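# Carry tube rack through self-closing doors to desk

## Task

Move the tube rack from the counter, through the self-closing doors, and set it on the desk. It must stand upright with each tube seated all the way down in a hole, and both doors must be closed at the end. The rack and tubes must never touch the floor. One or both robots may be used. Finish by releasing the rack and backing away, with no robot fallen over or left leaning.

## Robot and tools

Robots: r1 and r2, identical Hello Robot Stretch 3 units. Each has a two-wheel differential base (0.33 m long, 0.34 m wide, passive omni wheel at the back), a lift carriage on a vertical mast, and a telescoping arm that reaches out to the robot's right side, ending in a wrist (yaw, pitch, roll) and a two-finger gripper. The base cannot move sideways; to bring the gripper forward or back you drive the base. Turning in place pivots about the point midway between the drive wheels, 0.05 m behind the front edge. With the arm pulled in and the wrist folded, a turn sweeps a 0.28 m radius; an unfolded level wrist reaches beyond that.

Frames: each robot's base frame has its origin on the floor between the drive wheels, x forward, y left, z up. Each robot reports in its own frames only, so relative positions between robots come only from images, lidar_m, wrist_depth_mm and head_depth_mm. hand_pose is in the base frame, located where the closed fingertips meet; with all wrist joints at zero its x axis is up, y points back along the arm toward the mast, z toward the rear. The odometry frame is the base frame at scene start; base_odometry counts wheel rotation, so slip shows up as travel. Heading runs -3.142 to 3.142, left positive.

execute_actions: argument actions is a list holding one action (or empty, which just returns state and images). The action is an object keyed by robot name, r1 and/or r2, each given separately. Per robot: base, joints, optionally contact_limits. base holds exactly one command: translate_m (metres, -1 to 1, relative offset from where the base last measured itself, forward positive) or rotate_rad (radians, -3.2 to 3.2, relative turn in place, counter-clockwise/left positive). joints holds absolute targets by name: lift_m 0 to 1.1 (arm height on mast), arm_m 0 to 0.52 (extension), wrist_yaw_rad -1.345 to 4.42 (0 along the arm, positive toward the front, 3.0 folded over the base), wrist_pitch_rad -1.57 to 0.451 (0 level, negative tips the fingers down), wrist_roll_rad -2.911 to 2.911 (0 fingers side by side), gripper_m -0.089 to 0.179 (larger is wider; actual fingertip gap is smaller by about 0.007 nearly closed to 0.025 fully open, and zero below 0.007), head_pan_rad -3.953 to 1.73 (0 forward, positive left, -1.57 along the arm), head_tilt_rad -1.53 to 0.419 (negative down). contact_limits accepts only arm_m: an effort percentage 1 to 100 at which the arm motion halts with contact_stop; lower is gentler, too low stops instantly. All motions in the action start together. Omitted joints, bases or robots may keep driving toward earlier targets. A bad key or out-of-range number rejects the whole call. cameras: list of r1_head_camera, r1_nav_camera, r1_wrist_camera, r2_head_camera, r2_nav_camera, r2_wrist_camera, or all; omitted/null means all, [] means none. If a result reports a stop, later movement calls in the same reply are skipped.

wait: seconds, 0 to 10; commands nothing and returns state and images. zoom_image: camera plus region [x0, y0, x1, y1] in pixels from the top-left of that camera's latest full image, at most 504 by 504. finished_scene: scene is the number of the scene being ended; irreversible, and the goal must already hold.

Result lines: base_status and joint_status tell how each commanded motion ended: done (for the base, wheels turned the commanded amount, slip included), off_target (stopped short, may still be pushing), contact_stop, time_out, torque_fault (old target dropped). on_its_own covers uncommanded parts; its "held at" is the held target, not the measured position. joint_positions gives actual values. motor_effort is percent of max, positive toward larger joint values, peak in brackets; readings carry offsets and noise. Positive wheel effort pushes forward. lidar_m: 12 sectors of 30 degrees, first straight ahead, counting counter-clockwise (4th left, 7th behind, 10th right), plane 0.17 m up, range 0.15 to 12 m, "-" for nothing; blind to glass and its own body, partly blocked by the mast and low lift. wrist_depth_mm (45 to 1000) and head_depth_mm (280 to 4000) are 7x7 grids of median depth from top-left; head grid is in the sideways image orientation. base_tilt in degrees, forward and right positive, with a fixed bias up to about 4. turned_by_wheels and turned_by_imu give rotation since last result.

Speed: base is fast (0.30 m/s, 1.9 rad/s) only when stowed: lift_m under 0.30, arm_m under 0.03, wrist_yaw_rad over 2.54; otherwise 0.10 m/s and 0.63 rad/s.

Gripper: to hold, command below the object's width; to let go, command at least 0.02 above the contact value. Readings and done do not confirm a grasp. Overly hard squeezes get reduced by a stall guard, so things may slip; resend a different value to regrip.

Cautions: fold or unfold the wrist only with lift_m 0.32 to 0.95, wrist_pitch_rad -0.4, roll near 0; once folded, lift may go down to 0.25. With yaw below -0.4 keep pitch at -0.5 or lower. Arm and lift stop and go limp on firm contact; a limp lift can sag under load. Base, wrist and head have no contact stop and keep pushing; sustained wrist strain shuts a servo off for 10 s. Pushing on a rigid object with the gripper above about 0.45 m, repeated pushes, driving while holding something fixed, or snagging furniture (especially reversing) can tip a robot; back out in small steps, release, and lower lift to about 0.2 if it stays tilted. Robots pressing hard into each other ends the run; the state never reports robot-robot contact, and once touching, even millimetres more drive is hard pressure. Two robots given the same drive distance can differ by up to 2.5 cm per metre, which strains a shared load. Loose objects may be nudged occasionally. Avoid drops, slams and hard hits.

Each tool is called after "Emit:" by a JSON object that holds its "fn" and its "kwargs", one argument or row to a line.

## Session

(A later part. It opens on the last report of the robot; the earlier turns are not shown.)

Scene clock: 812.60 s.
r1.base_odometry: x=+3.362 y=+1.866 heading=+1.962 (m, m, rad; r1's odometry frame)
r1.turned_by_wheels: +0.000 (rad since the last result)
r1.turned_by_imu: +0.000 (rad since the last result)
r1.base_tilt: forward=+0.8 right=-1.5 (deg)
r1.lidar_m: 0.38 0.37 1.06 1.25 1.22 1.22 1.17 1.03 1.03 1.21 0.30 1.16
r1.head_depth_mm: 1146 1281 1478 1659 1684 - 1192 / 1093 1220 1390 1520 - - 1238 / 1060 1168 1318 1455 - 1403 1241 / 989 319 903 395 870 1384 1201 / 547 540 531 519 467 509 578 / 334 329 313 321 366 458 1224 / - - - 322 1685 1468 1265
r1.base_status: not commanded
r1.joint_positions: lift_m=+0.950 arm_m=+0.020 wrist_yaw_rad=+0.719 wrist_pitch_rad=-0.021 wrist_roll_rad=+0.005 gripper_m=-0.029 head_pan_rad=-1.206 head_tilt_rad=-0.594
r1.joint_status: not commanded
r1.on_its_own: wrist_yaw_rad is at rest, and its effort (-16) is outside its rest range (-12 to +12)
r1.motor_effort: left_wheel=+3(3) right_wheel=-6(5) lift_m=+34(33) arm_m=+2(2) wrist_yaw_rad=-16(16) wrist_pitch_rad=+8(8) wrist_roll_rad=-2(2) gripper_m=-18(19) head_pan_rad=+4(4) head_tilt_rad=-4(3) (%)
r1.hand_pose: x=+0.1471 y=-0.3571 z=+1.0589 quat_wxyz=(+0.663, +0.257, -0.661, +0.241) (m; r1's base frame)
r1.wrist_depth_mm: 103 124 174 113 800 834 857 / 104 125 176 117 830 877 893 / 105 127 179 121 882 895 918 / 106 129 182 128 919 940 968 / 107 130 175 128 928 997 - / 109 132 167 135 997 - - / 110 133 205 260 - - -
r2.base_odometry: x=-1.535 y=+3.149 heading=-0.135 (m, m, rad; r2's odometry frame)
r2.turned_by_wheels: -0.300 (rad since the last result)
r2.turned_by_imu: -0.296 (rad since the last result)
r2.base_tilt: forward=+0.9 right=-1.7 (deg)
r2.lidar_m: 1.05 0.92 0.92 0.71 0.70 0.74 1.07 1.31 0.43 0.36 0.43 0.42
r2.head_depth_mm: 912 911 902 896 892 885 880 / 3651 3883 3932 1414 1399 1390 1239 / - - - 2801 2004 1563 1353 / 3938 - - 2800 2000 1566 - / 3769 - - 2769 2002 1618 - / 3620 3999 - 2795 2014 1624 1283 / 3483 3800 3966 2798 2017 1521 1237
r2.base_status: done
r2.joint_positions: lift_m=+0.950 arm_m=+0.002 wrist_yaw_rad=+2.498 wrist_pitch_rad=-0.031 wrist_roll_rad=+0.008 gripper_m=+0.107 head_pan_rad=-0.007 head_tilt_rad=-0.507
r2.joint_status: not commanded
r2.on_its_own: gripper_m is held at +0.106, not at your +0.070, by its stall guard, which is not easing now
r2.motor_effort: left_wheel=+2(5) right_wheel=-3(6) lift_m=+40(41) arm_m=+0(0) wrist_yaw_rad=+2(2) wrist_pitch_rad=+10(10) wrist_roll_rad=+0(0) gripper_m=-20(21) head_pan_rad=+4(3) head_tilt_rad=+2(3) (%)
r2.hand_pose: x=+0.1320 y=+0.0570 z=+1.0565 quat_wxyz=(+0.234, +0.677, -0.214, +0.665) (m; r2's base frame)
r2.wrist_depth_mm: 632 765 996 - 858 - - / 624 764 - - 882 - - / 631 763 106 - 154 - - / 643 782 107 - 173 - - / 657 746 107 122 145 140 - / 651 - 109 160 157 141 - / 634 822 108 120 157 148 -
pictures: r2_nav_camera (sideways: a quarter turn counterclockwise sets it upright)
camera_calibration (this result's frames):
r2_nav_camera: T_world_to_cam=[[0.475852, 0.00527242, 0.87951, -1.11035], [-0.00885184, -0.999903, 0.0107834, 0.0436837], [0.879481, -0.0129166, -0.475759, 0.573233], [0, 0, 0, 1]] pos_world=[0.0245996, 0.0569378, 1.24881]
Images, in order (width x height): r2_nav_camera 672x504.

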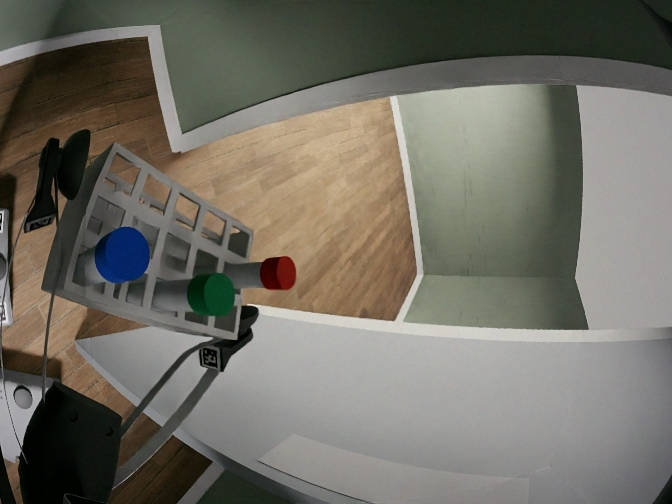

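Emit:
{"fn": "execute_actions", "kwargs": {
  "actions": [
    {"r2":{"base":{"rotate_rad":0.1}}}
  ],
  "cameras": []
}}

Emit:
{"fn": "execute_actions", "kwargs": {
  "actions": [
    {"r2":{"base":{"translate_m":0.35}}}
  ],
  "cameras": ["r2_nav_camera"]
}}

Scene clock: 816.30 s.
r1.base_odometry: x=+3.362 y=+1.866 heading=+1.962 (m, m, rad; r1's odometry frame)
r1.turned_by_wheels: +0.000 (rad since the last result)
r1.turned_by_imu: -0.001 (rad since the last result)
r1.base_tilt: forward=+0.8 right=-1.5 (deg)
r1.lidar_m: 0.38 0.37 1.06 1.25 1.23 1.22 1.17 1.03 1.03 1.22 0.30 1.16
r1.head_depth_mm: 1143 1284 1463 1653 1688 - 1189 / 1096 1225 1383 1522 - - 1237 / 1048 1163 1310 1468 - 1412 1245 / 990 318 909 396 876 1372 1203 / 548 539 531 522 467 508 577 / 334 330 313 322 367 458 1234 / - - - 322 1700 1471 1263
r1.base_status: not commanded
r1.joint_positions: lift_m=+0.950 arm_m=+0.020 wrist_yaw_rad=+0.719 wrist_pitch_rad=-0.021 wrist_roll_rad=+0.005 gripper_m=-0.029 head_pan_rad=-1.206 head_tilt_rad=-0.594
r1.joint_status: not commanded
r1.on_its_own: wrist_yaw_rad is at rest, and its effort (-16) is outside its rest range (-12 to +12)
r1.motor_effort: left_wheel=+3(3) right_wheel=-7(7) lift_m=+33(33) arm_m=+2(2) wrist_yaw_rad=-16(16) wrist_pitch_rad=+8(8) wrist_roll_rad=-1(2) gripper_m=-17(18) head_pan_rad=+4(4) head_tilt_rad=-4(4) (%)
r1.hand_pose: x=+0.1471 y=-0.3571 z=+1.0589 quat_wxyz=(+0.663, +0.257, -0.661, +0.241) (m; r1's base frame)
r1.wrist_depth_mm: 103 124 173 112 810 846 861 / 104 126 176 117 830 876 899 / 105 127 179 121 867 891 934 / 107 128 183 128 895 935 954 / 108 130 175 128 941 989 - / 108 132 167 135 999 - - / 110 133 204 261 - - -
r2.base_odometry: x=-1.535 y=+3.149 heading=-0.035 (m, m, rad; r2's odometry frame)
r2.turned_by_wheels: +0.100 (rad since the last result)
r2.turned_by_imu: +0.098 (rad since the last result)
r2.base_tilt: forward=+1.0 right=-1.6 (deg)
r2.lidar_m: 4.23 0.92 0.85 0.70 0.70 0.76 1.21 1.30 0.43 0.36 0.42 0.45
r2.head_depth_mm: 3592 3779 3872 1286 1216 1156 1111 / - - - 2784 1993 1566 1275 / 3884 - - 2816 2017 1557 1352 / 3833 - - 2762 1998 1563 - / 3671 3916 - 2778 1998 1613 - / 3616 3850 - 2823 2008 1610 1276 / 3431 3765 - 2626 1050 1163 1257
r2.base_status: done
r2.joint_positions: lift_m=+0.950 arm_m=+0.002 wrist_yaw_rad=+2.498 wrist_pitch_rad=-0.031 wrist_roll_rad=+0.008 gripper_m=+0.107 head_pan_rad=-0.007 head_tilt_rad=-0.507
r2.joint_status: not commanded
r2.on_its_own: gripper_m is held at +0.106, not at your +0.070, by its stall guard, which is not easing now
r2.motor_effort: left_wheel=-2(4) right_wheel=+3(5) lift_m=+40(40) arm_m=-1(1) wrist_yaw_rad=+2(2) wrist_pitch_rad=+10(10) wrist_roll_rad=+0(0) gripper_m=-21(21) head_pan_rad=+1(2) head_tilt_rad=+2(2) (%)
r2.hand_pose: x=+0.1320 y=+0.0570 z=+1.0565 quat_wxyz=(+0.234, +0.677, -0.214, +0.665) (m; r2's base frame)
r2.wrist_depth_mm: 603 717 927 - 858 - - / 615 732 930 - 922 - - / 607 730 106 - 154 - - / 617 763 108 - 174 - - / 646 736 107 121 145 139 - / 654 - 109 160 157 141 - / 607 799 107 121 157 148 -
pictures: none
No camera images: the call's "cameras" was empty. Leave "cameras" out to get every camera's image.

Scene clock: 820.77 s.
r1.base_odometry: x=+3.362 y=+1.866 heading=+1.962 (m, m, rad; r1's odometry frame)
r1.turned_by_wheels: +0.000 (rad since the last result)
r1.turned_by_imu: -0.001 (rad since the last result)
r1.base_tilt: forward=+0.7 right=-1.5 (deg)
r1.lidar_m: 0.59 1.06 1.06 1.26 1.22 1.22 1.17 1.03 1.03 1.22 0.30 0.51
r1.head_depth_mm: 1146 1281 1468 1646 1696 - 1194 / 1095 1223 1386 1530 - - 1236 / 1049 1167 1311 1457 - 1410 1242 / 999 318 903 396 877 1383 1199 / 547 540 531 519 467 509 577 / 334 330 314 323 366 457 1235 / - - - 322 1698 1460 1259
r1.base_status: not commanded
r1.joint_positions: lift_m=+0.950 arm_m=+0.020 wrist_yaw_rad=+0.719 wrist_pitch_rad=-0.021 wrist_roll_rad=+0.005 gripper_m=-0.029 head_pan_rad=-1.206 head_tilt_rad=-0.594
r1.joint_status: not commanded
r1.on_its_own: wrist_yaw_rad is at rest, and its effort (-16) is outside its rest range (-12 to +12)
r1.motor_effort: left_wheel=+3(3) right_wheel=-7(6) lift_m=+33(33) arm_m=+2(3) wrist_yaw_rad=-16(16) wrist_pitch_rad=+8(8) wrist_roll_rad=-2(2) gripper_m=-18(18) head_pan_rad=+4(4) head_tilt_rad=-3(4) (%)
r1.hand_pose: x=+0.1471 y=-0.3571 z=+1.0589 quat_wxyz=(+0.663, +0.257, -0.661, +0.241) (m; r1's base frame)
r1.wrist_depth_mm: 103 124 173 113 796 838 854 / 104 125 177 116 842 872 898 / 105 127 180 122 887 900 905 / 106 129 183 128 901 941 943 / 107 130 175 128 937 976 999 / 109 132 168 135 - - - / 110 133 204 258 - - -
r2.base_odometry: x=-1.185 y=+3.137 heading=-0.035 (m, m, rad; r2's odometry frame)
r2.turned_by_wheels: +0.000 (rad since the last result)
r2.turned_by_imu: +0.001 (rad since the last result)
r2.base_tilt: forward=+1.0 right=-1.7 (deg)
r2.lidar_m: 3.89 0.62 0.66 0.82 0.82 0.90 1.43 0.52 0.51 0.32 0.34 0.49
r2.head_depth_mm: 3417 3607 3714 2794 1993 1419 1224 / 3720 - - 2766 1988 1565 1276 / 3575 3929 - 2797 2010 1568 1353 / 3499 3768 - 2793 2018 1567 - / 3362 3683 3961 2802 2005 1616 - / 3271 3566 3806 2790 2010 1618 1283 / 3172 3487 3731 2822 2016 1572 1288
r2.base_status: done
r2.joint_positions: lift_m=+0.950 arm_m=+0.002 wrist_yaw_rad=+2.498 wrist_pitch_rad=-0.031 wrist_roll_rad=+0.008 gripper_m=+0.107 head_pan_rad=-0.007 head_tilt_rad=-0.507
r2.joint_status: not commanded
r2.on_its_own: gripper_m is held at +0.106, not at your +0.070, by its stall guard, which is not easing now
r2.motor_effort: left_wheel=-2(3) right_wheel=+2(6) lift_m=+40(41) arm_m=+0(1) wrist_yaw_rad=+2(2) wrist_pitch_rad=+10(10) wrist_roll_rad=+0(0) gripper_m=-21(20) head_pan_rad=+4(3) head_tilt_rad=+2(2) (%)
r2.hand_pose: x=+0.1320 y=+0.0570 z=+1.0565 quat_wxyz=(+0.234, +0.677, -0.214, +0.665) (m; r2's base frame)
r2.wrist_depth_mm: 696 842 796 664 - - - / 696 844 818 680 - - - / 714 835 107 716 153 - - / 717 848 108 716 173 - - / 724 867 107 122 144 140 - / 737 - 109 160 157 141 - / 742 896 107 121 157 148 -
pictures: r2_nav_camera (sideways: a quarter turn counterclockwise sets it upright)
camera_calibration (this result's frames):
r2_nav_camera: T_world_to_cam=[[0.475849, 0.00527279, 0.879511, -1.11035], [-0.00885115, -0.999903, 0.0107834, 0.0436837], [0.879483, -0.0129159, -0.475756, 0.573229], [0, 0, 0, 1]] pos_world=[0.0245997, 0.0569378, 1.24881]
Images, in order (width x height): r2_nav_camera 672x504.

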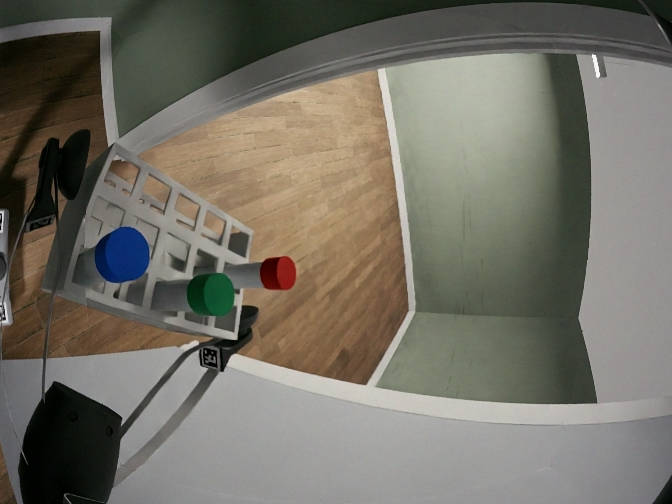

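Emit:
{"fn": "execute_actions", "kwargs": {
  "actions": [
    {"r2":{"base":{"rotate_rad":0.1}}}
  ],
  "cameras": []
}}

Emit:
{"fn": "execute_actions", "kwargs": {
  "actions": [
    {"r2":{"base":{"translate_m":0.3}}}
  ],
  "cameras": ["r2_nav_camera"]
}}

Scene clock: 825.23 s.
r1.base_odometry: x=+3.362 y=+1.866 heading=+1.962 (m, m, rad; r1's odometry frame)
r1.turned_by_wheels: +0.000 (rad since the last result)
r1.turned_by_imu: -0.001 (rad since the last result)
r1.base_tilt: forward=+0.8 right=-1.5 (deg)
r1.lidar_m: 0.58 1.06 1.06 1.26 1.23 1.22 1.17 1.03 1.03 1.22 0.30 0.51
r1.head_depth_mm: 1146 1282 1465 1633 1700 - 1190 / 1095 1221 1382 1522 - - 1241 / 1054 1166 1311 1464 - 1415 1246 / 996 319 905 395 876 1386 1201 / 548 539 530 520 467 510 580 / 334 330 313 321 366 457 1238 / - - - 322 1708 1473 1256
r1.base_status: not commanded
r1.joint_positions: lift_m=+0.950 arm_m=+0.020 wrist_yaw_rad=+0.719 wrist_pitch_rad=-0.021 wrist_roll_rad=+0.005 gripper_m=-0.029 head_pan_rad=-1.206 head_tilt_rad=-0.594
r1.joint_status: not commanded
r1.on_its_own: wrist_yaw_rad is at rest, and its effort (-16) is outside its rest range (-12 to +12)
r1.motor_effort: left_wheel=+3(3) right_wheel=-6(6) lift_m=+34(34) arm_m=+3(3) wrist_yaw_rad=-16(16) wrist_pitch_rad=+8(8) wrist_roll_rad=-1(2) gripper_m=-18(18) head_pan_rad=+4(4) head_tilt_rad=-4(4) (%)
r1.hand_pose: x=+0.1471 y=-0.3571 z=+1.0589 quat_wxyz=(+0.663, +0.257, -0.661, +0.241) (m; r1's base frame)
r1.wrist_depth_mm: 103 124 174 112 795 843 861 / 104 126 177 116 847 880 886 / 105 127 179 121 864 903 919 / 106 128 182 128 920 931 950 / 107 130 175 128 940 979 981 / 109 132 168 135 - - - / 109 133 205 259 - - -
r2.base_odometry: x=-1.185 y=+3.137 heading=+0.065 (m, m, rad; r2's odometry frame)
r2.turned_by_wheels: +0.100 (rad since the last result)
r2.turned_by_imu: +0.098 (rad since the last result)
r2.base_tilt: forward=+1.0 right=-1.6 (deg)
r2.lidar_m: 3.88 0.62 0.69 0.81 0.82 0.95 1.65 0.51 0.32 0.32 0.35 0.56
r2.head_depth_mm: 3625 3886 - 2784 2005 1564 1281 / 3550 3896 - 2779 1994 1565 1283 / 3457 3746 - 2807 2010 1563 1357 / 3355 3673 3977 2794 2018 1569 - / 3320 3574 3878 2795 2003 1610 - / 3286 3561 3804 2818 2013 1622 1280 / 3193 3450 3752 2824 2014 1564 901
r2.base_status: done
r2.joint_positions: lift_m=+0.950 arm_m=+0.002 wrist_yaw_rad=+2.498 wrist_pitch_rad=-0.031 wrist_roll_rad=+0.008 gripper_m=+0.107 head_pan_rad=-0.007 head_tilt_rad=-0.507
r2.joint_status: not commanded
r2.on_its_own: gripper_m is held at +0.106, not at your +0.070, by its stall guard, which is not easing now
r2.motor_effort: left_wheel=-2(5) right_wheel=+2(6) lift_m=+41(41) arm_m=+0(1) wrist_yaw_rad=+3(3) wrist_pitch_rad=+10(10) wrist_roll_rad=+0(0) gripper_m=-21(20) head_pan_rad=+2(3) head_tilt_rad=+2(2) (%)
r2.hand_pose: x=+0.1320 y=+0.0570 z=+1.0565 quat_wxyz=(+0.234, +0.677, -0.214, +0.665) (m; r2's base frame)
r2.wrist_depth_mm: 680 795 889 696 586 - - / 681 798 897 734 607 - - / 695 828 107 742 153 - - / 690 807 108 772 174 - - / 714 802 107 121 145 140 - / 725 - 109 159 157 142 - / 707 879 107 120 158 148 -
pictures: none
No camera images: the call's "cameras" was empty. Leave "cameras" out to get every camera's image.

Scene clock: 829.20 s.
r1.base_odometry: x=+3.362 y=+1.866 heading=+1.962 (m, m, rad; r1's odometry frame)
r1.turned_by_wheels: +0.000 (rad since the last result)
r1.turned_by_imu: -0.001 (rad since the last result)
r1.base_tilt: forward=+0.9 right=-1.5 (deg)
r1.lidar_m: 1.20 1.06 1.06 1.25 1.23 1.22 1.17 1.03 1.03 1.22 0.30 0.76
r1.head_depth_mm: 1145 1287 1465 1653 1706 - 1192 / 1092 1223 1391 1528 - - 1237 / 1054 1165 1311 1463 - 1407 1244 / 990 318 905 396 880 1377 1195 / 547 538 530 521 467 509 578 / 333 330 313 322 366 457 1155 / - - - 322 1703 1453 1109
r1.base_status: not commanded
r1.joint_positions: lift_m=+0.950 arm_m=+0.020 wrist_yaw_rad=+0.719 wrist_pitch_rad=-0.021 wrist_roll_rad=+0.005 gripper_m=-0.029 head_pan_rad=-1.206 head_tilt_rad=-0.594
r1.joint_status: not commanded
r1.on_its_own: wrist_yaw_rad is at rest, and its effort (-16) is outside its rest range (-12 to +12)
r1.motor_effort: left_wheel=+3(3) right_wheel=-7(6) lift_m=+34(33) arm_m=+2(3) wrist_yaw_rad=-16(16) wrist_pitch_rad=+8(7) wrist_roll_rad=-2(2) gripper_m=-18(18) head_pan_rad=+4(4) head_tilt_rad=-3(4) (%)
r1.hand_pose: x=+0.1471 y=-0.3571 z=+1.0589 quat_wxyz=(+0.663, +0.257, -0.661, +0.241) (m; r1's base frame)
r1.wrist_depth_mm: 103 124 173 112 812 859 860 / 104 126 176 117 847 879 889 / 105 127 179 121 877 908 917 / 106 129 183 128 911 938 948 / 107 130 175 128 957 967 973 / 109 132 167 135 - - - / 110 133 204 259 - - -
r2.base_odometry: x=-0.886 y=+3.156 heading=+0.065 (m, m, rad; r2's odometry frame)
r2.turned_by_wheels: +0.000 (rad since the last result)
r2.turned_by_imu: +0.001 (rad since the last result)
r2.base_tilt: forward=+1.0 right=-1.8 (deg)
r2.lidar_m: 3.59 3.59 0.40 0.63 0.89 1.04 1.83 0.45 0.37 0.37 0.41 0.68
r2.head_depth_mm: 3328 3647 3944 2762 1999 1562 1283 / 3284 3559 3851 2803 2003 1559 1285 / 3161 3490 3854 2761 1997 1557 1347 / 3133 3427 3710 2804 2020 1561 - / 3052 3326 3625 2800 1988 1610 - / 3048 3243 3580 2817 2002 1619 1286 / 2946 3173 3522 2810 2008 1567 1286
r2.base_status: done
r2.joint_positions: lift_m=+0.950 arm_m=+0.002 wrist_yaw_rad=+2.498 wrist_pitch_rad=-0.031 wrist_roll_rad=+0.008 gripper_m=+0.107 head_pan_rad=-0.007 head_tilt_rad=-0.507
r2.joint_status: not commanded
r2.on_its_own: gripper_m is held at +0.106, not at your +0.070, by its stall guard, which is not easing now
r2.motor_effort: left_wheel=-1(4) right_wheel=+2(6) lift_m=+41(40) arm_m=+0(1) wrist_yaw_rad=+3(1) wrist_pitch_rad=+10(10) wrist_roll_rad=+0(0) gripper_m=-21(21) head_pan_rad=+3(3) head_tilt_rad=+2(2) (%)
r2.hand_pose: x=+0.1320 y=+0.0570 z=+1.0565 quat_wxyz=(+0.234, +0.677, -0.214, +0.665) (m; r2's base frame)
r2.wrist_depth_mm: 733 653 430 497 - - - / 745 684 432 507 - - - / 736 730 106 460 154 - - / 753 771 107 463 174 - - / 767 851 107 122 145 140 - / 797 - 109 160 156 141 - / 767 901 107 121 157 147 -
pictures: r2_nav_camera (sideways: a quarter turn counterclockwise sets it upright)
camera_calibration (this result's frames):
r2_nav_camera: T_world_to_cam=[[0.475846, 0.00527314, 0.879513, -1.11035], [-0.00885048, -0.999903, 0.0107833, 0.0436837], [0.879484, -0.0129153, -0.475753, 0.573225], [0, 0, 0, 1]] pos_world=[0.0245998, 0.0569379, 1.24881]
Images, in order (width x height): r2_nav_camera 672x504.

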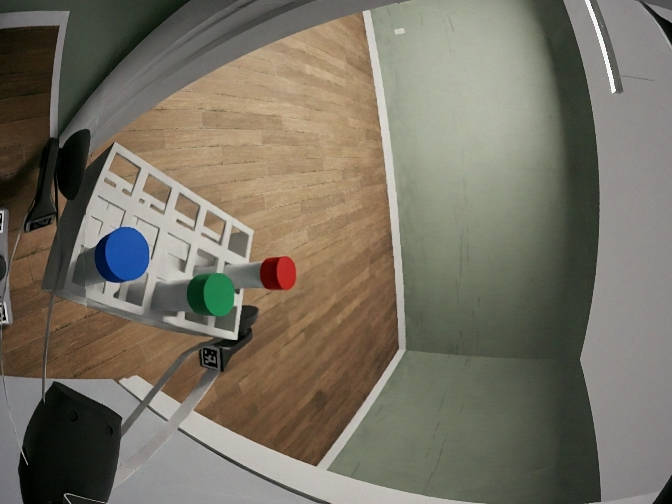

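Good clearance both sides; continue.

Emit:
{"fn": "execute_actions", "kwargs": {
  "actions": [
    {"r2":{"base":{"translate_m":0.4}}}
  ],
  "cameras": []
}}

Emit:
{"fn": "execute_actions", "kwargs": {
  "actions": [
    {"r2":{"base":{"translate_m":0.6},"joints":{"head_tilt_rad":-0.4}}}
  ],
  "cameras": ["r2_nav_camera"]
}}

Scene clock: 836.20 s.
r1.base_odometry: x=+3.362 y=+1.866 heading=+1.962 (m, m, rad; r1's odometry frame)
r1.turned_by_wheels: +0.000 (rad since the last result)
r1.turned_by_imu: -0.002 (rad since the last result)
r1.base_tilt: forward=+0.8 right=-1.3 (deg)
r1.lidar_m: 1.20 1.06 1.06 1.25 1.23 1.22 1.17 1.03 1.03 1.22 0.30 1.12
r1.head_depth_mm: 1143 1281 1472 1663 1698 - 1192 / 1097 1223 1384 1528 - - 1239 / 1048 1170 1317 1464 - 1412 1242 / 995 318 908 396 875 1384 1200 / 548 540 532 520 466 510 579 / 334 330 314 322 366 457 1237 / - - - 322 1485 1356 1270
r1.base_status: not commanded
r1.joint_positions: lift_m=+0.950 arm_m=+0.020 wrist_yaw_rad=+0.719 wrist_pitch_rad=-0.021 wrist_roll_rad=+0.005 gripper_m=-0.029 head_pan_rad=-1.206 head_tilt_rad=-0.594
r1.joint_status: not commanded
r1.on_its_own: wrist_yaw_rad is at rest, and its effort (-16) is outside its rest range (-12 to +12)
r1.motor_effort: left_wheel=+3(3) right_wheel=-6(6) lift_m=+34(33) arm_m=+2(2) wrist_yaw_rad=-16(16) wrist_pitch_rad=+7(8) wrist_roll_rad=-2(2) gripper_m=-18(18) head_pan_rad=+4(4) head_tilt_rad=-4(4) (%)
r1.hand_pose: x=+0.1471 y=-0.3571 z=+1.0589 quat_wxyz=(+0.663, +0.257, -0.661, +0.241) (m; r1's base frame)
r1.wrist_depth_mm: 103 124 173 112 807 837 847 / 104 126 176 116 831 877 892 / 105 127 180 121 879 903 913 / 106 128 182 128 897 927 956 / 108 130 175 128 937 989 994 / 108 132 167 135 986 - - / 109 133 205 259 - - -
r2.base_odometry: x=-0.487 y=+3.182 heading=+0.065 (m, m, rad; r2's odometry frame)
r2.turned_by_wheels: +0.000 (rad since the last result)
r2.turned_by_imu: +0.001 (rad since the last result)
r2.base_tilt: forward=+0.9 right=-1.7 (deg)
r2.lidar_m: 3.19 3.19 3.00 0.37 0.36 1.15 1.30 0.54 0.45 0.45 0.50 2.51
r2.head_depth_mm: 2956 3278 3586 2774 2002 1556 1282 / 2871 3128 3484 2766 2000 1561 1278 / 2833 3122 3408 2799 2011 1565 1348 / 2758 2990 3313 2797 2005 1553 - / 2706 2971 3253 2803 2008 1620 - / 2669 2896 3175 2794 2020 1624 1282 / 2633 2836 3106 2812 2012 1566 1285
r2.base_status: done
r2.joint_positions: lift_m=+0.950 arm_m=+0.002 wrist_yaw_rad=+2.498 wrist_pitch_rad=-0.031 wrist_roll_rad=+0.008 gripper_m=+0.107 head_pan_rad=-0.007 head_tilt_rad=-0.507
r2.joint_status: not commanded
r2.on_its_own: gripper_m is held at +0.106, not at your +0.070, by its stall guard, which is not easing now
r2.motor_effort: left_wheel=-2(2) right_wheel=+2(6) lift_m=+40(41) arm_m=+0(0) wrist_yaw_rad=+3(3) wrist_pitch_rad=+10(11) wrist_roll_rad=+0(0) gripper_m=-21(20) head_pan_rad=+2(2) head_tilt_rad=+2(2) (%)
r2.hand_pose: x=+0.1320 y=+0.0570 z=+1.0565 quat_wxyz=(+0.234, +0.677, -0.214, +0.665) (m; r2's base frame)
r2.wrist_depth_mm: - - - - - - - / - - - - - - - / - - 107 - 153 - - / - - 107 - 174 - - / - - 107 122 144 139 - / - - 109 159 156 141 - / - - 107 121 158 148 -
pictures: none
No camera images: the call's "cameras" was empty. Leave "cameras" out to get every camera's image.

Scene clock: 843.17 s.
r1.base_odometry: x=+3.362 y=+1.866 heading=+1.962 (m, m, rad; r1's odometry frame)
r1.turned_by_wheels: +0.000 (rad since the last result)
r1.turned_by_imu: -0.002 (rad since the last result)
r1.base_tilt: forward=+0.8 right=-1.5 (deg)
r1.lidar_m: 1.20 1.06 1.06 1.25 1.23 1.22 1.17 1.03 1.03 1.22 0.30 1.16
r1.head_depth_mm: 1141 1287 1471 1647 1709 - 1185 / 1099 1219 1390 1524 - - 1251 / 1051 1167 1323 1461 - 1395 1250 / 993 318 910 396 876 1375 1204 / 547 539 529 521 467 509 579 / 333 330 314 322 367 458 1234 / - - - 322 1710 1468 1258
r1.base_status: not commanded
r1.joint_positions: lift_m=+0.950 arm_m=+0.020 wrist_yaw_rad=+0.719 wrist_pitch_rad=-0.021 wrist_roll_rad=+0.005 gripper_m=-0.029 head_pan_rad=-1.206 head_tilt_rad=-0.594
r1.joint_status: not commanded
r1.on_its_own: wrist_yaw_rad is at rest, and its effort (-16) is outside its rest range (-12 to +12)
r1.motor_effort: left_wheel=+3(3) right_wheel=-6(6) lift_m=+33(33) arm_m=+3(3) wrist_yaw_rad=-16(16) wrist_pitch_rad=+8(8) wrist_roll_rad=-2(2) gripper_m=-18(18) head_pan_rad=+4(4) head_tilt_rad=-4(4) (%)
r1.hand_pose: x=+0.1471 y=-0.3571 z=+1.0589 quat_wxyz=(+0.663, +0.257, -0.661, +0.241) (m; r1's base frame)
r1.wrist_depth_mm: 103 125 174 113 798 839 852 / 104 126 177 116 832 872 888 / 105 127 179 122 863 901 927 / 106 128 182 128 906 943 955 / 108 131 175 128 949 991 975 / 109 132 168 135 - - - / 110 133 205 260 - - -
r2.base_odometry: x=+0.112 y=+3.221 heading=+0.065 (m, m, rad; r2's odometry frame)
r2.turned_by_wheels: +0.000 (rad since the last result)
r2.turned_by_imu: +0.002 (rad since the last result)
r2.base_tilt: forward=+1.0 right=-1.7 (deg)
r2.lidar_m: 2.61 2.61 2.75 2.33 1.07 0.75 1.29 0.68 0.65 1.14 2.00 2.35
r2.head_depth_mm: 2425 2644 2854 3042 2293 1728 1372 / 2364 2551 2745 2988 2311 1723 1374 / 2327 2496 2733 2939 2299 1724 1372 / 2272 2437 2641 2836 2319 1730 1401 / 2232 2399 2586 2792 2306 1718 1413 / 2181 2342 2505 2714 2307 1724 1460 / 2126 2290 2461 2671 2304 1715 1373
r2.base_status: done
r2.joint_positions: lift_m=+0.950 arm_m=+0.002 wrist_yaw_rad=+2.498 wrist_pitch_rad=-0.031 wrist_roll_rad=+0.008 gripper_m=+0.107 head_pan_rad=-0.007 head_tilt_rad=-0.408
r2.joint_status: all done
r2.on_its_own: gripper_m is held at +0.106, not at your +0.070, by its stall guard, which is not easing now
r2.motor_effort: left_wheel=-2(3) right_wheel=+2(6) lift_m=+41(40) arm_m=+0(0) wrist_yaw_rad=+2(2) wrist_pitch_rad=+10(10) wrist_roll_rad=+0(0) gripper_m=-21(21) head_pan_rad=+2(2) head_tilt_rad=+3(10) (%)
r2.hand_pose: x=+0.1320 y=+0.0570 z=+1.0565 quat_wxyz=(+0.234, +0.677, -0.214, +0.665) (m; r2's base frame)
r2.wrist_depth_mm: - - - - - - - / - - - - - - - / - - 107 - 153 - - / - - 108 - 174 - - / - - 107 122 145 140 - / - - 110 160 156 141 - / - - 107 120 157 148 -
pictures: r2_nav_camera (sideways: a quarter turn counterclockwise sets it upright)
camera_calibration (this result's frames):
r2_nav_camera: T_world_to_cam=[[0.386997, 0.00591991, 0.922062, -1.16532], [-0.00985144, -0.999896, 0.0105543, 0.0439866], [0.922029, -0.0131681, -0.386898, 0.457342], [0, 0, 0, 1]] pos_world=[0.0297255, 0.0569029, 1.25098]
Images, in order (width x height): r2_nav_camera 672x504.

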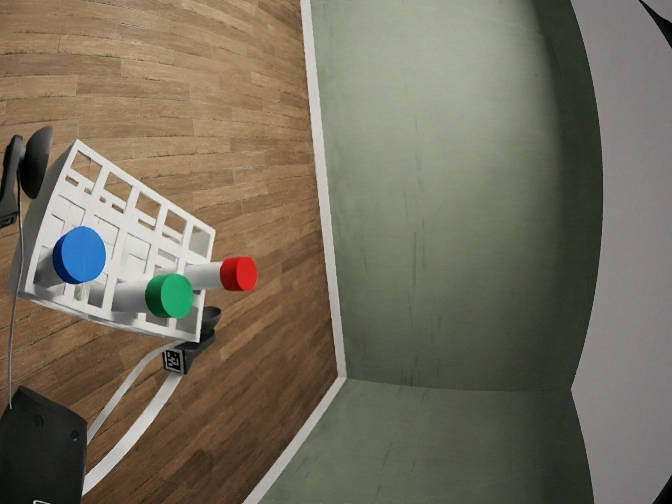

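Through. Release r1's door and look for the desk.

Emit:
{"fn": "execute_actions", "kwargs": {
  "actions": [
    {"r1":{"base":{"translate_m":-0.15},"joints":{"gripper_m":0.15}},"r2":{"joints":{"head_pan_rad":1.3,"head_tilt_rad":-0.4}}}
  ],
  "cameras": ["r2_nav_camera","r1_nav_camera"]
}}

Scene clock: 850.57 s.
r1.base_odometry: x=+3.419 y=+1.728 heading=+1.962 (m, m, rad; r1's odometry frame)
r1.turned_by_wheels: +0.000 (rad since the last result)
r1.turned_by_imu: -0.012 (rad since the last result)
r1.base_tilt: forward=+0.7 right=-1.3 (deg)
r1.lidar_m: 1.34 1.18 1.18 1.19 1.12 1.08 1.04 0.91 0.91 1.07 1.18 1.19
r1.head_depth_mm: 1231 1338 1433 1500 1594 - 1188 / 1223 1367 1553 - - - 1237 / 1176 1293 1459 1650 - 1401 1232 / 1124 1243 1385 1573 1696 1449 1244 / 1078 1184 1314 1475 1640 1437 1245 / 1038 1144 1265 1393 1592 1453 1260 / 999 1092 1211 1350 1536 1462 1267
r1.base_status: done
r1.joint_positions: lift_m=+0.950 arm_m=+0.020 wrist_yaw_rad=+0.699 wrist_pitch_rad=-0.019 wrist_roll_rad=+0.003 gripper_m=+0.150 head_pan_rad=-1.206 head_tilt_rad=-0.596
r1.joint_status: all done
r1.motor_effort: left_wheel=+0(61) right_wheel=+0(20) lift_m=+31(33) arm_m=-2(20) wrist_yaw_rad=+1(29) wrist_pitch_rad=+7(8) wrist_roll_rad=-1(2) gripper_m=+1(88) head_pan_rad=+4(4) head_tilt_rad=-2(3) (%)
r1.hand_pose: x=+0.1431 y=-0.3608 z=+1.0596 quat_wxyz=(+0.666, +0.249, -0.663, +0.235) (m; r1's base frame)
r1.wrist_depth_mm: 851 885 891 894 946 959 841 / 889 916 937 964 957 - 836 / 915 954 954 994 - - 857 / 936 995 - - - - 854 / 991 - - - - - 881 / - - - - - - 860 / - - - - - - 820
r2.base_odometry: x=+0.112 y=+3.221 heading=+0.065 (m, m, rad; r2's odometry frame)
r2.turned_by_wheels: +0.000 (rad since the last result)
r2.turned_by_imu: +0.000 (rad since the last result)
r2.base_tilt: forward=+1.0 right=-1.7 (deg)
r2.lidar_m: 2.61 2.61 2.76 2.32 1.07 0.72 0.63 0.63 0.65 1.14 2.01 2.34
r2.head_depth_mm: 3104 3258 3455 3385 2305 1717 1376 / 2988 3257 3532 3465 2292 1720 1373 / 2815 3044 3262 3242 2293 1717 1370 / 2672 2896 3078 3224 2307 1727 1374 / 2547 2715 2924 3060 2296 1726 1374 / 2444 2591 2721 2951 2311 1713 1373 / 2330 2466 2554 2795 2312 1724 1368
r2.base_status: not commanded
r2.joint_positions: lift_m=+0.950 arm_m=+0.002 wrist_yaw_rad=+2.498 wrist_pitch_rad=-0.031 wrist_roll_rad=+0.008 gripper_m=+0.107 head_pan_rad=+1.293 head_tilt_rad=-0.408
r2.joint_status: all done
r2.on_its_own: gripper_m is held at +0.106, not at your +0.070, by its stall guard, which is not easing now
r2.motor_effort: left_wheel=-2(2) right_wheel=+2(2) lift_m=+41(41) arm_m=+0(0) wrist_yaw_rad=+2(1) wrist_pitch_rad=+10(10) wrist_roll_rad=+0(0) gripper_m=-20(21) head_pan_rad=+3(30) head_tilt_rad=+3(3) (%)
r2.hand_pose: x=+0.1320 y=+0.0570 z=+1.0565 quat_wxyz=(+0.234, +0.677, -0.214, +0.665) (m; r2's base frame)
r2.wrist_depth_mm: - - - - - - - / - - - - - - - / - - 106 - 154 - - / - - 108 - 174 - - / - - 107 121 145 140 - / - - 109 159 157 141 - / - - 108 121 157 147 -
pictures: r1_nav_camera (sideways: a quarter turn counterclockwise sets it upright), r2_nav_camera (sideways: a quarter turn counterclockwise sets it upright)
camera_calibration (this result's frames):
r1_nav_camera: T_world_to_cam=[[0.158844, -0.570396, 0.805864, -1.00472], [-0.952713, -0.302717, -0.0264758, 0.087591], [0.259051, -0.763551, -0.591508, 0.724113], [0, 0, 0, 1]] pos_world=[0.0554617, 0.00632185, 1.24031]
r2_nav_camera: T_world_to_cam=[[0.0978952, 0.374454, 0.922063, -1.16356], [0.960764, -0.277166, 0.0105543, 0.0380658], [0.259517, 0.884852, -0.386895, 0.461379], [0, 0, 0, 1]] pos_world=[-0.0424014, 0.0379964, 1.25098]
Images, in order (width x height): r1_nav_camera 672x504, r2_nav_camera 672x504.

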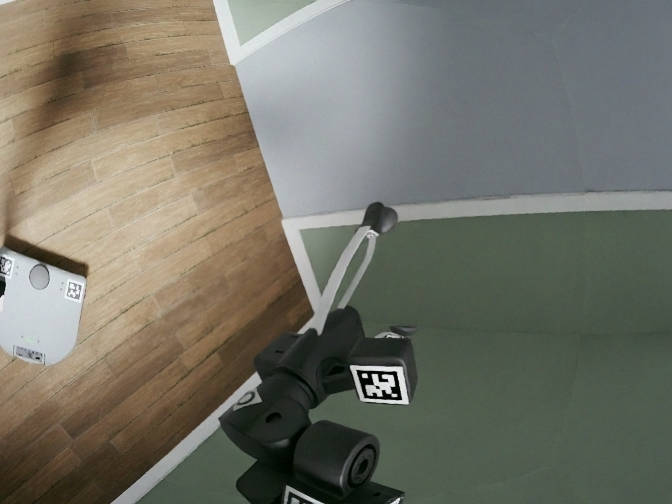

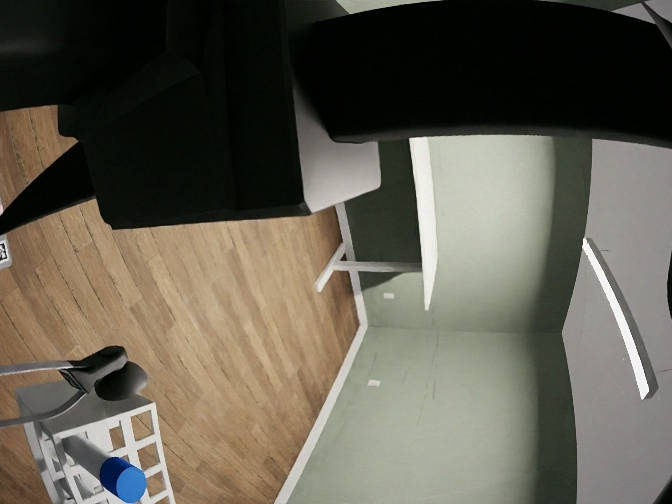

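Emit:
{"fn": "execute_actions", "kwargs": {
  "actions": [
    {"r2":{"base":{"rotate_rad":1.5},"joints":{"head_pan_rad":0,"head_tilt_rad":-0.35}}}
  ],
  "cameras": ["r2_nav_camera","r2_head_camera"]
}}

Scene clock: 859.03 s.
r1.base_odometry: x=+3.419 y=+1.728 heading=+1.962 (m, m, rad; r1's odometry frame)
r1.turned_by_wheels: +0.000 (rad since the last result)
r1.turned_by_imu: -0.001 (rad since the last result)
r1.base_tilt: forward=+0.6 right=-1.6 (deg)
r1.lidar_m: 1.34 1.18 1.18 1.19 1.12 1.08 1.04 0.91 0.91 1.07 1.18 1.19
r1.head_depth_mm: 1226 1327 1439 1515 1614 - 1188 / 1219 1363 1542 - - - 1246 / 1174 1305 1449 1648 - 1396 1247 / 1127 1235 1389 1594 1713 1446 1245 / 1076 1186 1315 1482 1634 1469 1245 / 1039 1139 1268 1384 1614 1450 1254 / 1004 1102 1210 1360 1541 1465 1260
r1.base_status: not commanded
r1.joint_positions: lift_m=+0.950 arm_m=+0.020 wrist_yaw_rad=+0.699 wrist_pitch_rad=-0.019 wrist_roll_rad=+0.003 gripper_m=+0.150 head_pan_rad=-1.206 head_tilt_rad=-0.596
r1.joint_status: not commanded
r1.motor_effort: left_wheel=+0(0) right_wheel=+0(0) lift_m=+30(31) arm_m=-2(2) wrist_yaw_rad=+1(1) wrist_pitch_rad=+7(7) wrist_roll_rad=-1(1) gripper_m=+0(0) head_pan_rad=+4(4) head_tilt_rad=-2(2) (%)
r1.hand_pose: x=+0.1431 y=-0.3608 z=+1.0596 quat_wxyz=(+0.666, +0.249, -0.663, +0.235) (m; r1's base frame)
r1.wrist_depth_mm: 867 874 900 916 948 958 835 / 887 919 922 955 964 994 842 / 899 931 951 - - - 850 / 940 966 990 - - - 878 / 972 - - - - - 863 / - - - - - - 856 / - - - - - - 817
r2.base_odometry: x=+0.112 y=+3.221 heading=+1.564 (m, m, rad; r2's odometry frame)
r2.turned_by_wheels: +1.500 (rad since the last result)
r2.turned_by_imu: +1.479 (rad since the last result)
r2.base_tilt: forward=+1.0 right=-1.7 (deg)
r2.lidar_m: 2.32 1.22 0.75 0.63 0.63 0.64 1.01 2.00 2.26 2.61 2.61 2.93
r2.head_depth_mm: 2690 2886 3035 3321 2476 1809 1434 / 2615 2788 2929 3216 2483 1816 1426 / 2574 2708 2851 3148 2481 1816 1433 / 2468 2636 2761 3067 2482 1811 1428 / 2403 2579 2670 2932 2500 1812 1471 / 2356 2504 2646 2859 2500 1814 1468 / 2282 2424 2603 2796 2485 1814 1429
r2.base_status: done
r2.joint_positions: lift_m=+0.950 arm_m=+0.002 wrist_yaw_rad=+2.498 wrist_pitch_rad=-0.031 wrist_roll_rad=+0.008 gripper_m=+0.107 head_pan_rad=+0.007 head_tilt_rad=-0.359
r2.joint_status: all done
r2.on_its_own: gripper_m is held at +0.106, not at your +0.070, by its stall guard, which is not easing now
r2.motor_effort: left_wheel=-1(4) right_wheel=+2(6) lift_m=+40(41) arm_m=+0(0) wrist_yaw_rad=+2(2) wrist_pitch_rad=+10(10) wrist_roll_rad=+0(0) gripper_m=-21(21) head_pan_rad=-2(34) head_tilt_rad=+3(6) (%)
r2.hand_pose: x=+0.1320 y=+0.0570 z=+1.0565 quat_wxyz=(+0.234, +0.677, -0.214, +0.665) (m; r2's base frame)
r2.wrist_depth_mm: 540 650 731 964 - - - / 548 645 758 975 - - - / 563 658 106 850 153 - - / 573 669 108 904 173 - - / 570 665 107 122 144 140 - / 579 - 110 159 156 141 - / 567 702 107 121 158 148 -
pictures: r2_head_camera (sideways: a quarter turn clockwise sets it upright), r2_nav_camera (sideways: a quarter turn counterclockwise sets it upright)
camera_calibration (this result's frames):
r2_head_camera: T_world_to_cam=[[-0.302704, -0.0275856, -0.952685, 1.26145], [-0.0697204, 0.997544, -0.00673178, 0.0145247], [0.950531, 0.0643839, -0.303883, 0.350624], [0, 0, 0, 1]] pos_world=[0.049579, -0.00226569, 1.30841]
r2_nav_camera: T_world_to_cam=[[0.34091, 0.0110612, 0.940031, -1.18849], [0.00376431, -0.999939, 0.010401, 0.0441025], [0.940089, -0.0000072273, -0.34093, 0.39741], [0, 0, 0, 1]] pos_world=[0.031401, 0.0572488, 1.25225]
Images, in order (width x height): r2_head_camera 896x504, r2_nav_camera 672x504.

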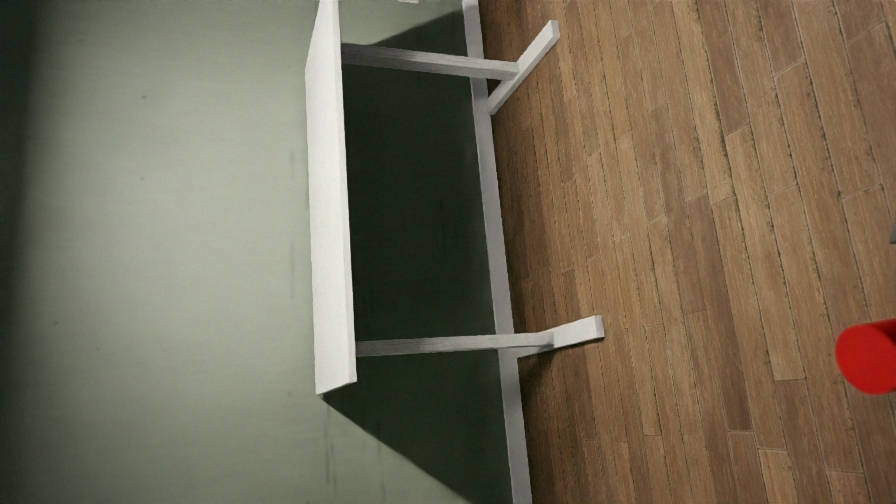

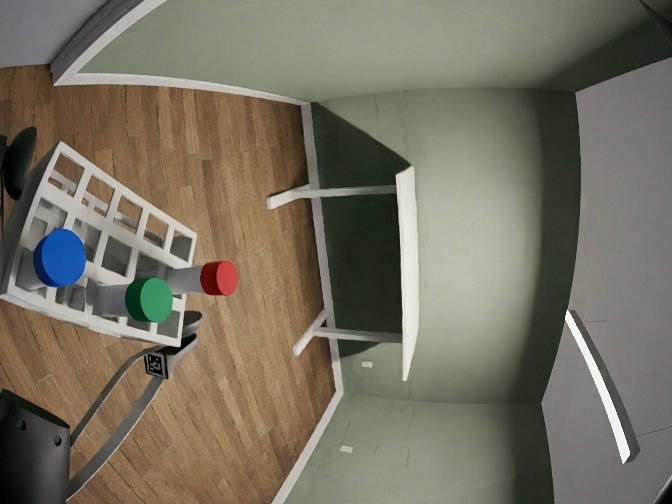

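Emit:
{"fn": "execute_actions", "kwargs": {
  "actions": [],
  "cameras": ["r2_head_camera","r2_nav_camera"]
}}

Scene clock: 865.63 s.
r1.base_odometry: x=+3.419 y=+1.728 heading=+1.962 (m, m, rad; r1's odometry frame)
r1.turned_by_wheels: +0.000 (rad since the last result)
r1.turned_by_imu: -0.001 (rad since the last result)
r1.base_tilt: forward=+0.8 right=-1.5 (deg)
r1.lidar_m: 1.34 1.18 1.18 1.19 1.12 1.08 1.04 0.91 0.91 1.07 1.19 1.19
r1.head_depth_mm: 1225 1340 1437 1503 1592 - 1192 / 1215 1364 1537 - - - 1231 / 1166 1300 1466 1653 - 1409 1248 / 1119 1248 1391 1582 1699 1454 1243 / 1080 1179 1317 1487 1637 1441 1241 / 1037 1135 1268 1392 1606 1454 1255 / 1001 1093 1216 1350 1527 1451 1261
r1.base_status: not commanded
r1.joint_positions: lift_m=+0.950 arm_m=+0.020 wrist_yaw_rad=+0.699 wrist_pitch_rad=-0.019 wrist_roll_rad=+0.003 gripper_m=+0.150 head_pan_rad=-1.206 head_tilt_rad=-0.596
r1.joint_status: not commanded
r1.motor_effort: left_wheel=+0(0) right_wheel=+0(0) lift_m=+30(31) arm_m=-2(2) wrist_yaw_rad=+1(1) wrist_pitch_rad=+8(7) wrist_roll_rad=-1(1) gripper_m=+1(0) head_pan_rad=+3(4) head_tilt_rad=-2(2) (%)
r1.hand_pose: x=+0.1431 y=-0.3608 z=+1.0596 quat_wxyz=(+0.666, +0.249, -0.663, +0.235) (m; r1's base frame)
r1.wrist_depth_mm: 865 887 899 931 945 956 850 / 906 911 924 952 988 996 862 / 926 920 984 987 - - 863 / 956 980 - - - - 847 / 980 - - - - - 849 / - - - - - - 863 / - - - - - - 818
r2.base_odometry: x=+0.112 y=+3.221 heading=+1.564 (m, m, rad; r2's odometry frame)
r2.turned_by_wheels: +0.000 (rad since the last result)
r2.turned_by_imu: +0.000 (rad since the last result)
r2.base_tilt: forward=+1.0 right=-1.8 (deg)
r2.lidar_m: 2.32 1.22 0.75 0.63 0.63 0.65 1.01 2.01 2.26 2.62 2.61 2.93
r2.head_depth_mm: 2687 2871 3006 3323 2473 1822 1426 / 2610 2790 2936 3212 2483 1812 1426 / 2542 2728 2881 3168 2486 1810 1430 / 2468 2643 2756 3022 2467 1809 1426 / 2415 2568 2655 2918 2480 1813 1471 / 2348 2491 2645 2855 2488 1814 1469 / 2275 2440 2599 2773 2479 1809 1425
r2.base_status: done
r2.joint_positions: lift_m=+0.950 arm_m=+0.002 wrist_yaw_rad=+2.498 wrist_pitch_rad=-0.031 wrist_roll_rad=+0.008 gripper_m=+0.107 head_pan_rad=+0.007 head_tilt_rad=-0.359
r2.joint_status: all done
r2.on_its_own: gripper_m is held at +0.106, not at your +0.070, by its stall guard, which is not easing now
r2.motor_effort: left_wheel=-1(4) right_wheel=+2(6) lift_m=+41(41) arm_m=+0(0) wrist_yaw_rad=+2(2) wrist_pitch_rad=+10(10) wrist_roll_rad=+0(0) gripper_m=-21(21) head_pan_rad=-3(34) head_tilt_rad=+3(6) (%)
r2.hand_pose: x=+0.1320 y=+0.0570 z=+1.0565 quat_wxyz=(+0.234, +0.677, -0.214, +0.665) (m; r2's base frame)
r2.wrist_depth_mm: 545 640 753 962 - - - / 546 648 768 981 - - - / 552 649 107 874 153 - - / 569 658 108 896 175 - - / 579 653 107 122 144 139 - / 566 - 110 159 157 141 - / 567 707 107 121 157 148 -
pictures: r2_head_camera (sideways: a quarter turn clockwise sets it upright), r2_nav_camera (sideways: a quarter turn counterclockwise sets it upright)
camera_calibration (this result's frames):
r2_head_camera: T_world_to_cam=[[-0.302704, -0.0275856, -0.952685, 1.26145], [-0.0697203, 0.997544, -0.00673177, 0.0145247], [0.950531, 0.0643838, -0.303884, 0.350624], [0, 0, 0, 1]] pos_world=[0.049579, -0.00226569, 1.30841]
r2_nav_camera: T_world_to_cam=[[0.34091, 0.0110612, 0.940031, -1.18849], [0.00376421, -0.999939, 0.010401, 0.0441025], [0.940088, -0.0000073222, -0.340931, 0.39741], [0, 0, 0, 1]] pos_world=[0.031401, 0.0572488, 1.25225]
Images, in order (width x height): r2_head_camera 896x504, r2_nav_camera 672x504.

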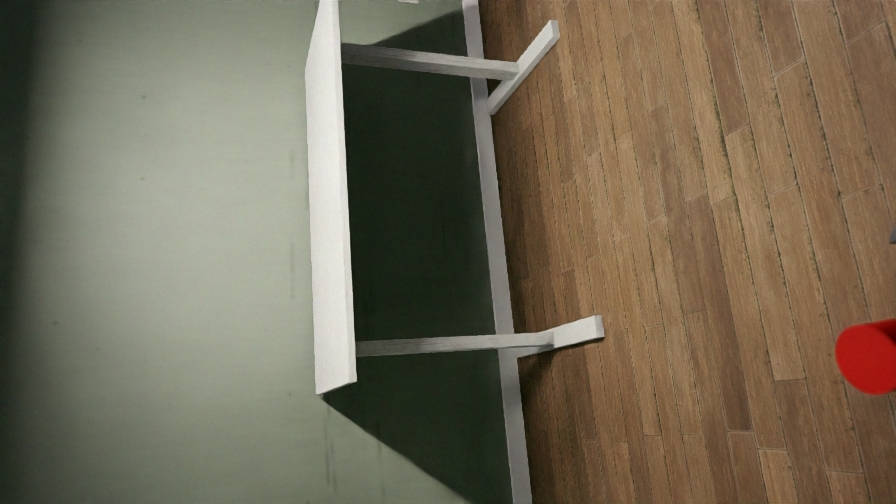

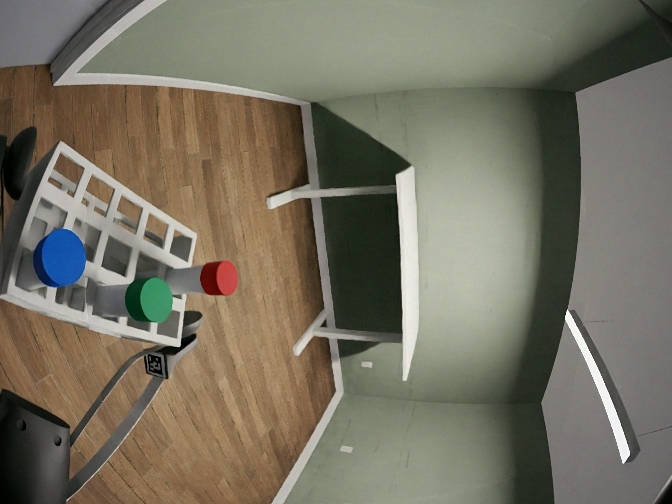

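Emit:
{"fn": "execute_actions", "kwargs": {
  "actions": [
    {"r2":{"base":{"translate_m":1.0}}}
  ],
  "cameras": ["r2_head_camera","r2_nav_camera"]
}}

Scene clock: 882.70 s.
r1.base_odometry: x=+3.419 y=+1.728 heading=+1.962 (m, m, rad; r1's odometry frame)
r1.turned_by_wheels: +0.000 (rad since the last result)
r1.turned_by_imu: -0.003 (rad since the last result)
r1.base_tilt: forward=+0.9 right=-1.4 (deg)
r1.lidar_m: 1.34 1.17 1.18 1.19 1.12 1.08 1.04 0.91 0.91 1.07 1.18 1.19
r1.head_depth_mm: 1229 1332 1436 1518 1611 - 1194 / 1215 1364 1529 - - - 1233 / 1169 1300 1472 1656 - 1395 1240 / 1123 1248 1384 1584 1695 1452 1242 / 1076 1184 1323 1481 1646 1452 1246 / 1039 1144 1269 1384 1606 1456 1259 / 1003 1094 1211 1343 1534 1458 1270
r1.base_status: not commanded
r1.joint_positions: lift_m=+0.950 arm_m=+0.020 wrist_yaw_rad=+0.699 wrist_pitch_rad=-0.019 wrist_roll_rad=+0.003 gripper_m=+0.150 head_pan_rad=-1.206 head_tilt_rad=-0.596
r1.joint_status: not commanded
r1.motor_effort: left_wheel=+0(0) right_wheel=+0(1) lift_m=+31(30) arm_m=-2(2) wrist_yaw_rad=+1(0) wrist_pitch_rad=+7(7) wrist_roll_rad=-1(1) gripper_m=+1(0) head_pan_rad=+4(4) head_tilt_rad=-2(2) (%)
r1.hand_pose: x=+0.1431 y=-0.3608 z=+1.0596 quat_wxyz=(+0.666, +0.249, -0.663, +0.235) (m; r1's base frame)
r1.wrist_depth_mm: 864 881 894 915 956 962 837 / 890 906 941 958 972 - 848 / 928 947 969 994 - - 851 / 949 979 - - - - 863 / - - - - - - 870 / - - - - - - 843 / - - - - - - 816
r2.base_odometry: x=+0.119 y=+4.221 heading=+1.564 (m, m, rad; r2's odometry frame)
r2.turned_by_wheels: +0.000 (rad since the last result)
r2.turned_by_imu: +0.004 (rad since the last result)
r2.base_tilt: forward=+1.1 right=-1.7 (deg)
r2.lidar_m: 1.83 1.37 1.02 0.85 0.85 1.05 1.57 2.95 2.74 2.31 2.30 1.80
r2.head_depth_mm: 1738 1854 1970 2170 2322 1816 1435 / 1691 1802 1905 2086 2245 1814 1427 / 1645 1755 1847 1407 2160 1809 1425 / 1607 1706 1807 1406 2113 1821 1427 / 1558 1663 1757 1404 2049 1813 1475 / 1522 1623 1708 1268 1971 1686 1433 / 1484 1579 1658 1263 1925 1815 1426
r2.base_status: done
r2.joint_positions: lift_m=+0.950 arm_m=+0.002 wrist_yaw_rad=+2.498 wrist_pitch_rad=-0.031 wrist_roll_rad=+0.008 gripper_m=+0.107 head_pan_rad=+0.007 head_tilt_rad=-0.359
r2.joint_status: not commanded
r2.on_its_own: gripper_m is held at +0.106, not at your +0.070, by its stall guard, which is not easing now
r2.motor_effort: left_wheel=-2(3) right_wheel=+2(6) lift_m=+41(41) arm_m=+0(1) wrist_yaw_rad=+2(2) wrist_pitch_rad=+10(10) wrist_roll_rad=+0(0) gripper_m=-20(20) head_pan_rad=-3(2) head_tilt_rad=+3(3) (%)
r2.hand_pose: x=+0.1320 y=+0.0570 z=+1.0565 quat_wxyz=(+0.234, +0.677, -0.214, +0.665) (m; r2's base frame)
r2.wrist_depth_mm: 705 852 - - - - - / 718 859 - - - - - / 731 846 107 - 153 - - / 748 906 108 - 173 - 985 / 754 867 107 122 145 140 - / 759 - 109 159 157 141 - / 739 938 107 121 157 148 -
pictures: r2_head_camera (sideways: a quarter turn clockwise sets it upright), r2_nav_camera (sideways: a quarter turn counterclockwise sets it upright)
camera_calibration (this result's frames):
r2_head_camera: T_world_to_cam=[[-0.30266, -0.0275839, -0.952699, 1.26147], [-0.0697154, 0.997544, -0.00673466, 0.0145284], [0.950546, 0.0643795, -0.30384, 0.350567], [0, 0, 0, 1]] pos_world=[0.0495787, -0.0022659, 1.30841]
r2_nav_camera: T_world_to_cam=[[0.340866, 0.0110593, 0.940047, -1.18851], [0.00375911, -0.999939, 0.0104008, 0.0441027], [0.940104, -0.0000115561, -0.340887, 0.397354], [0, 0, 0, 1]] pos_world=[0.0314036, 0.0572487, 1.25225]
Images, in order (width x height): r2_head_camera 896x504, r2_nav_camera 672x504.

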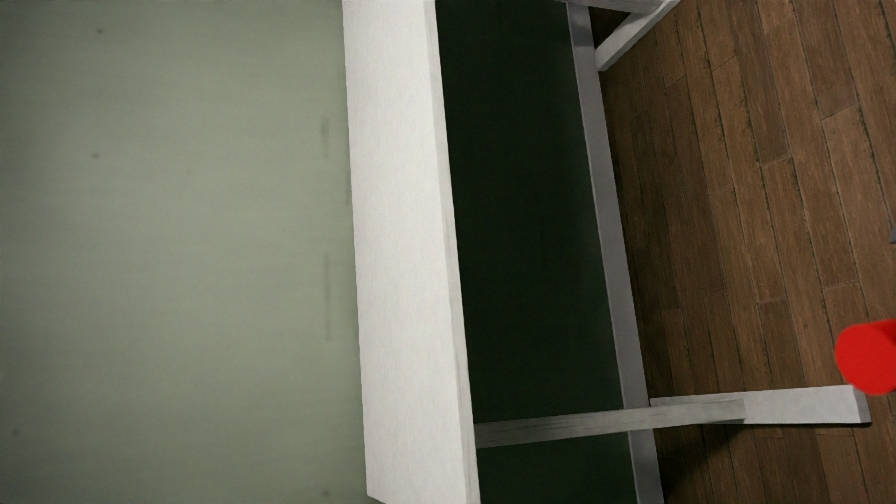

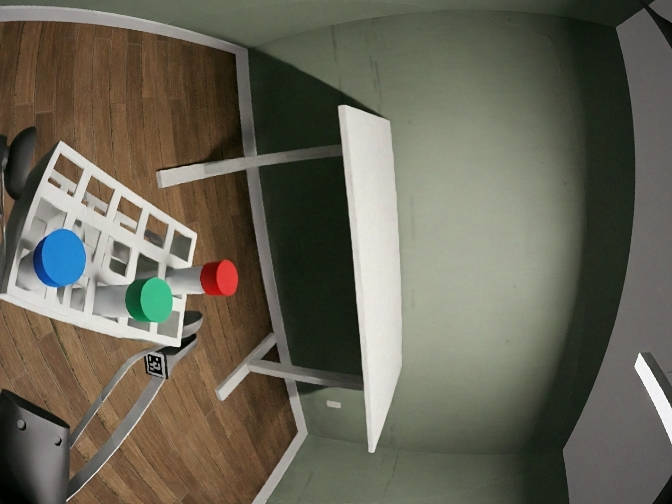

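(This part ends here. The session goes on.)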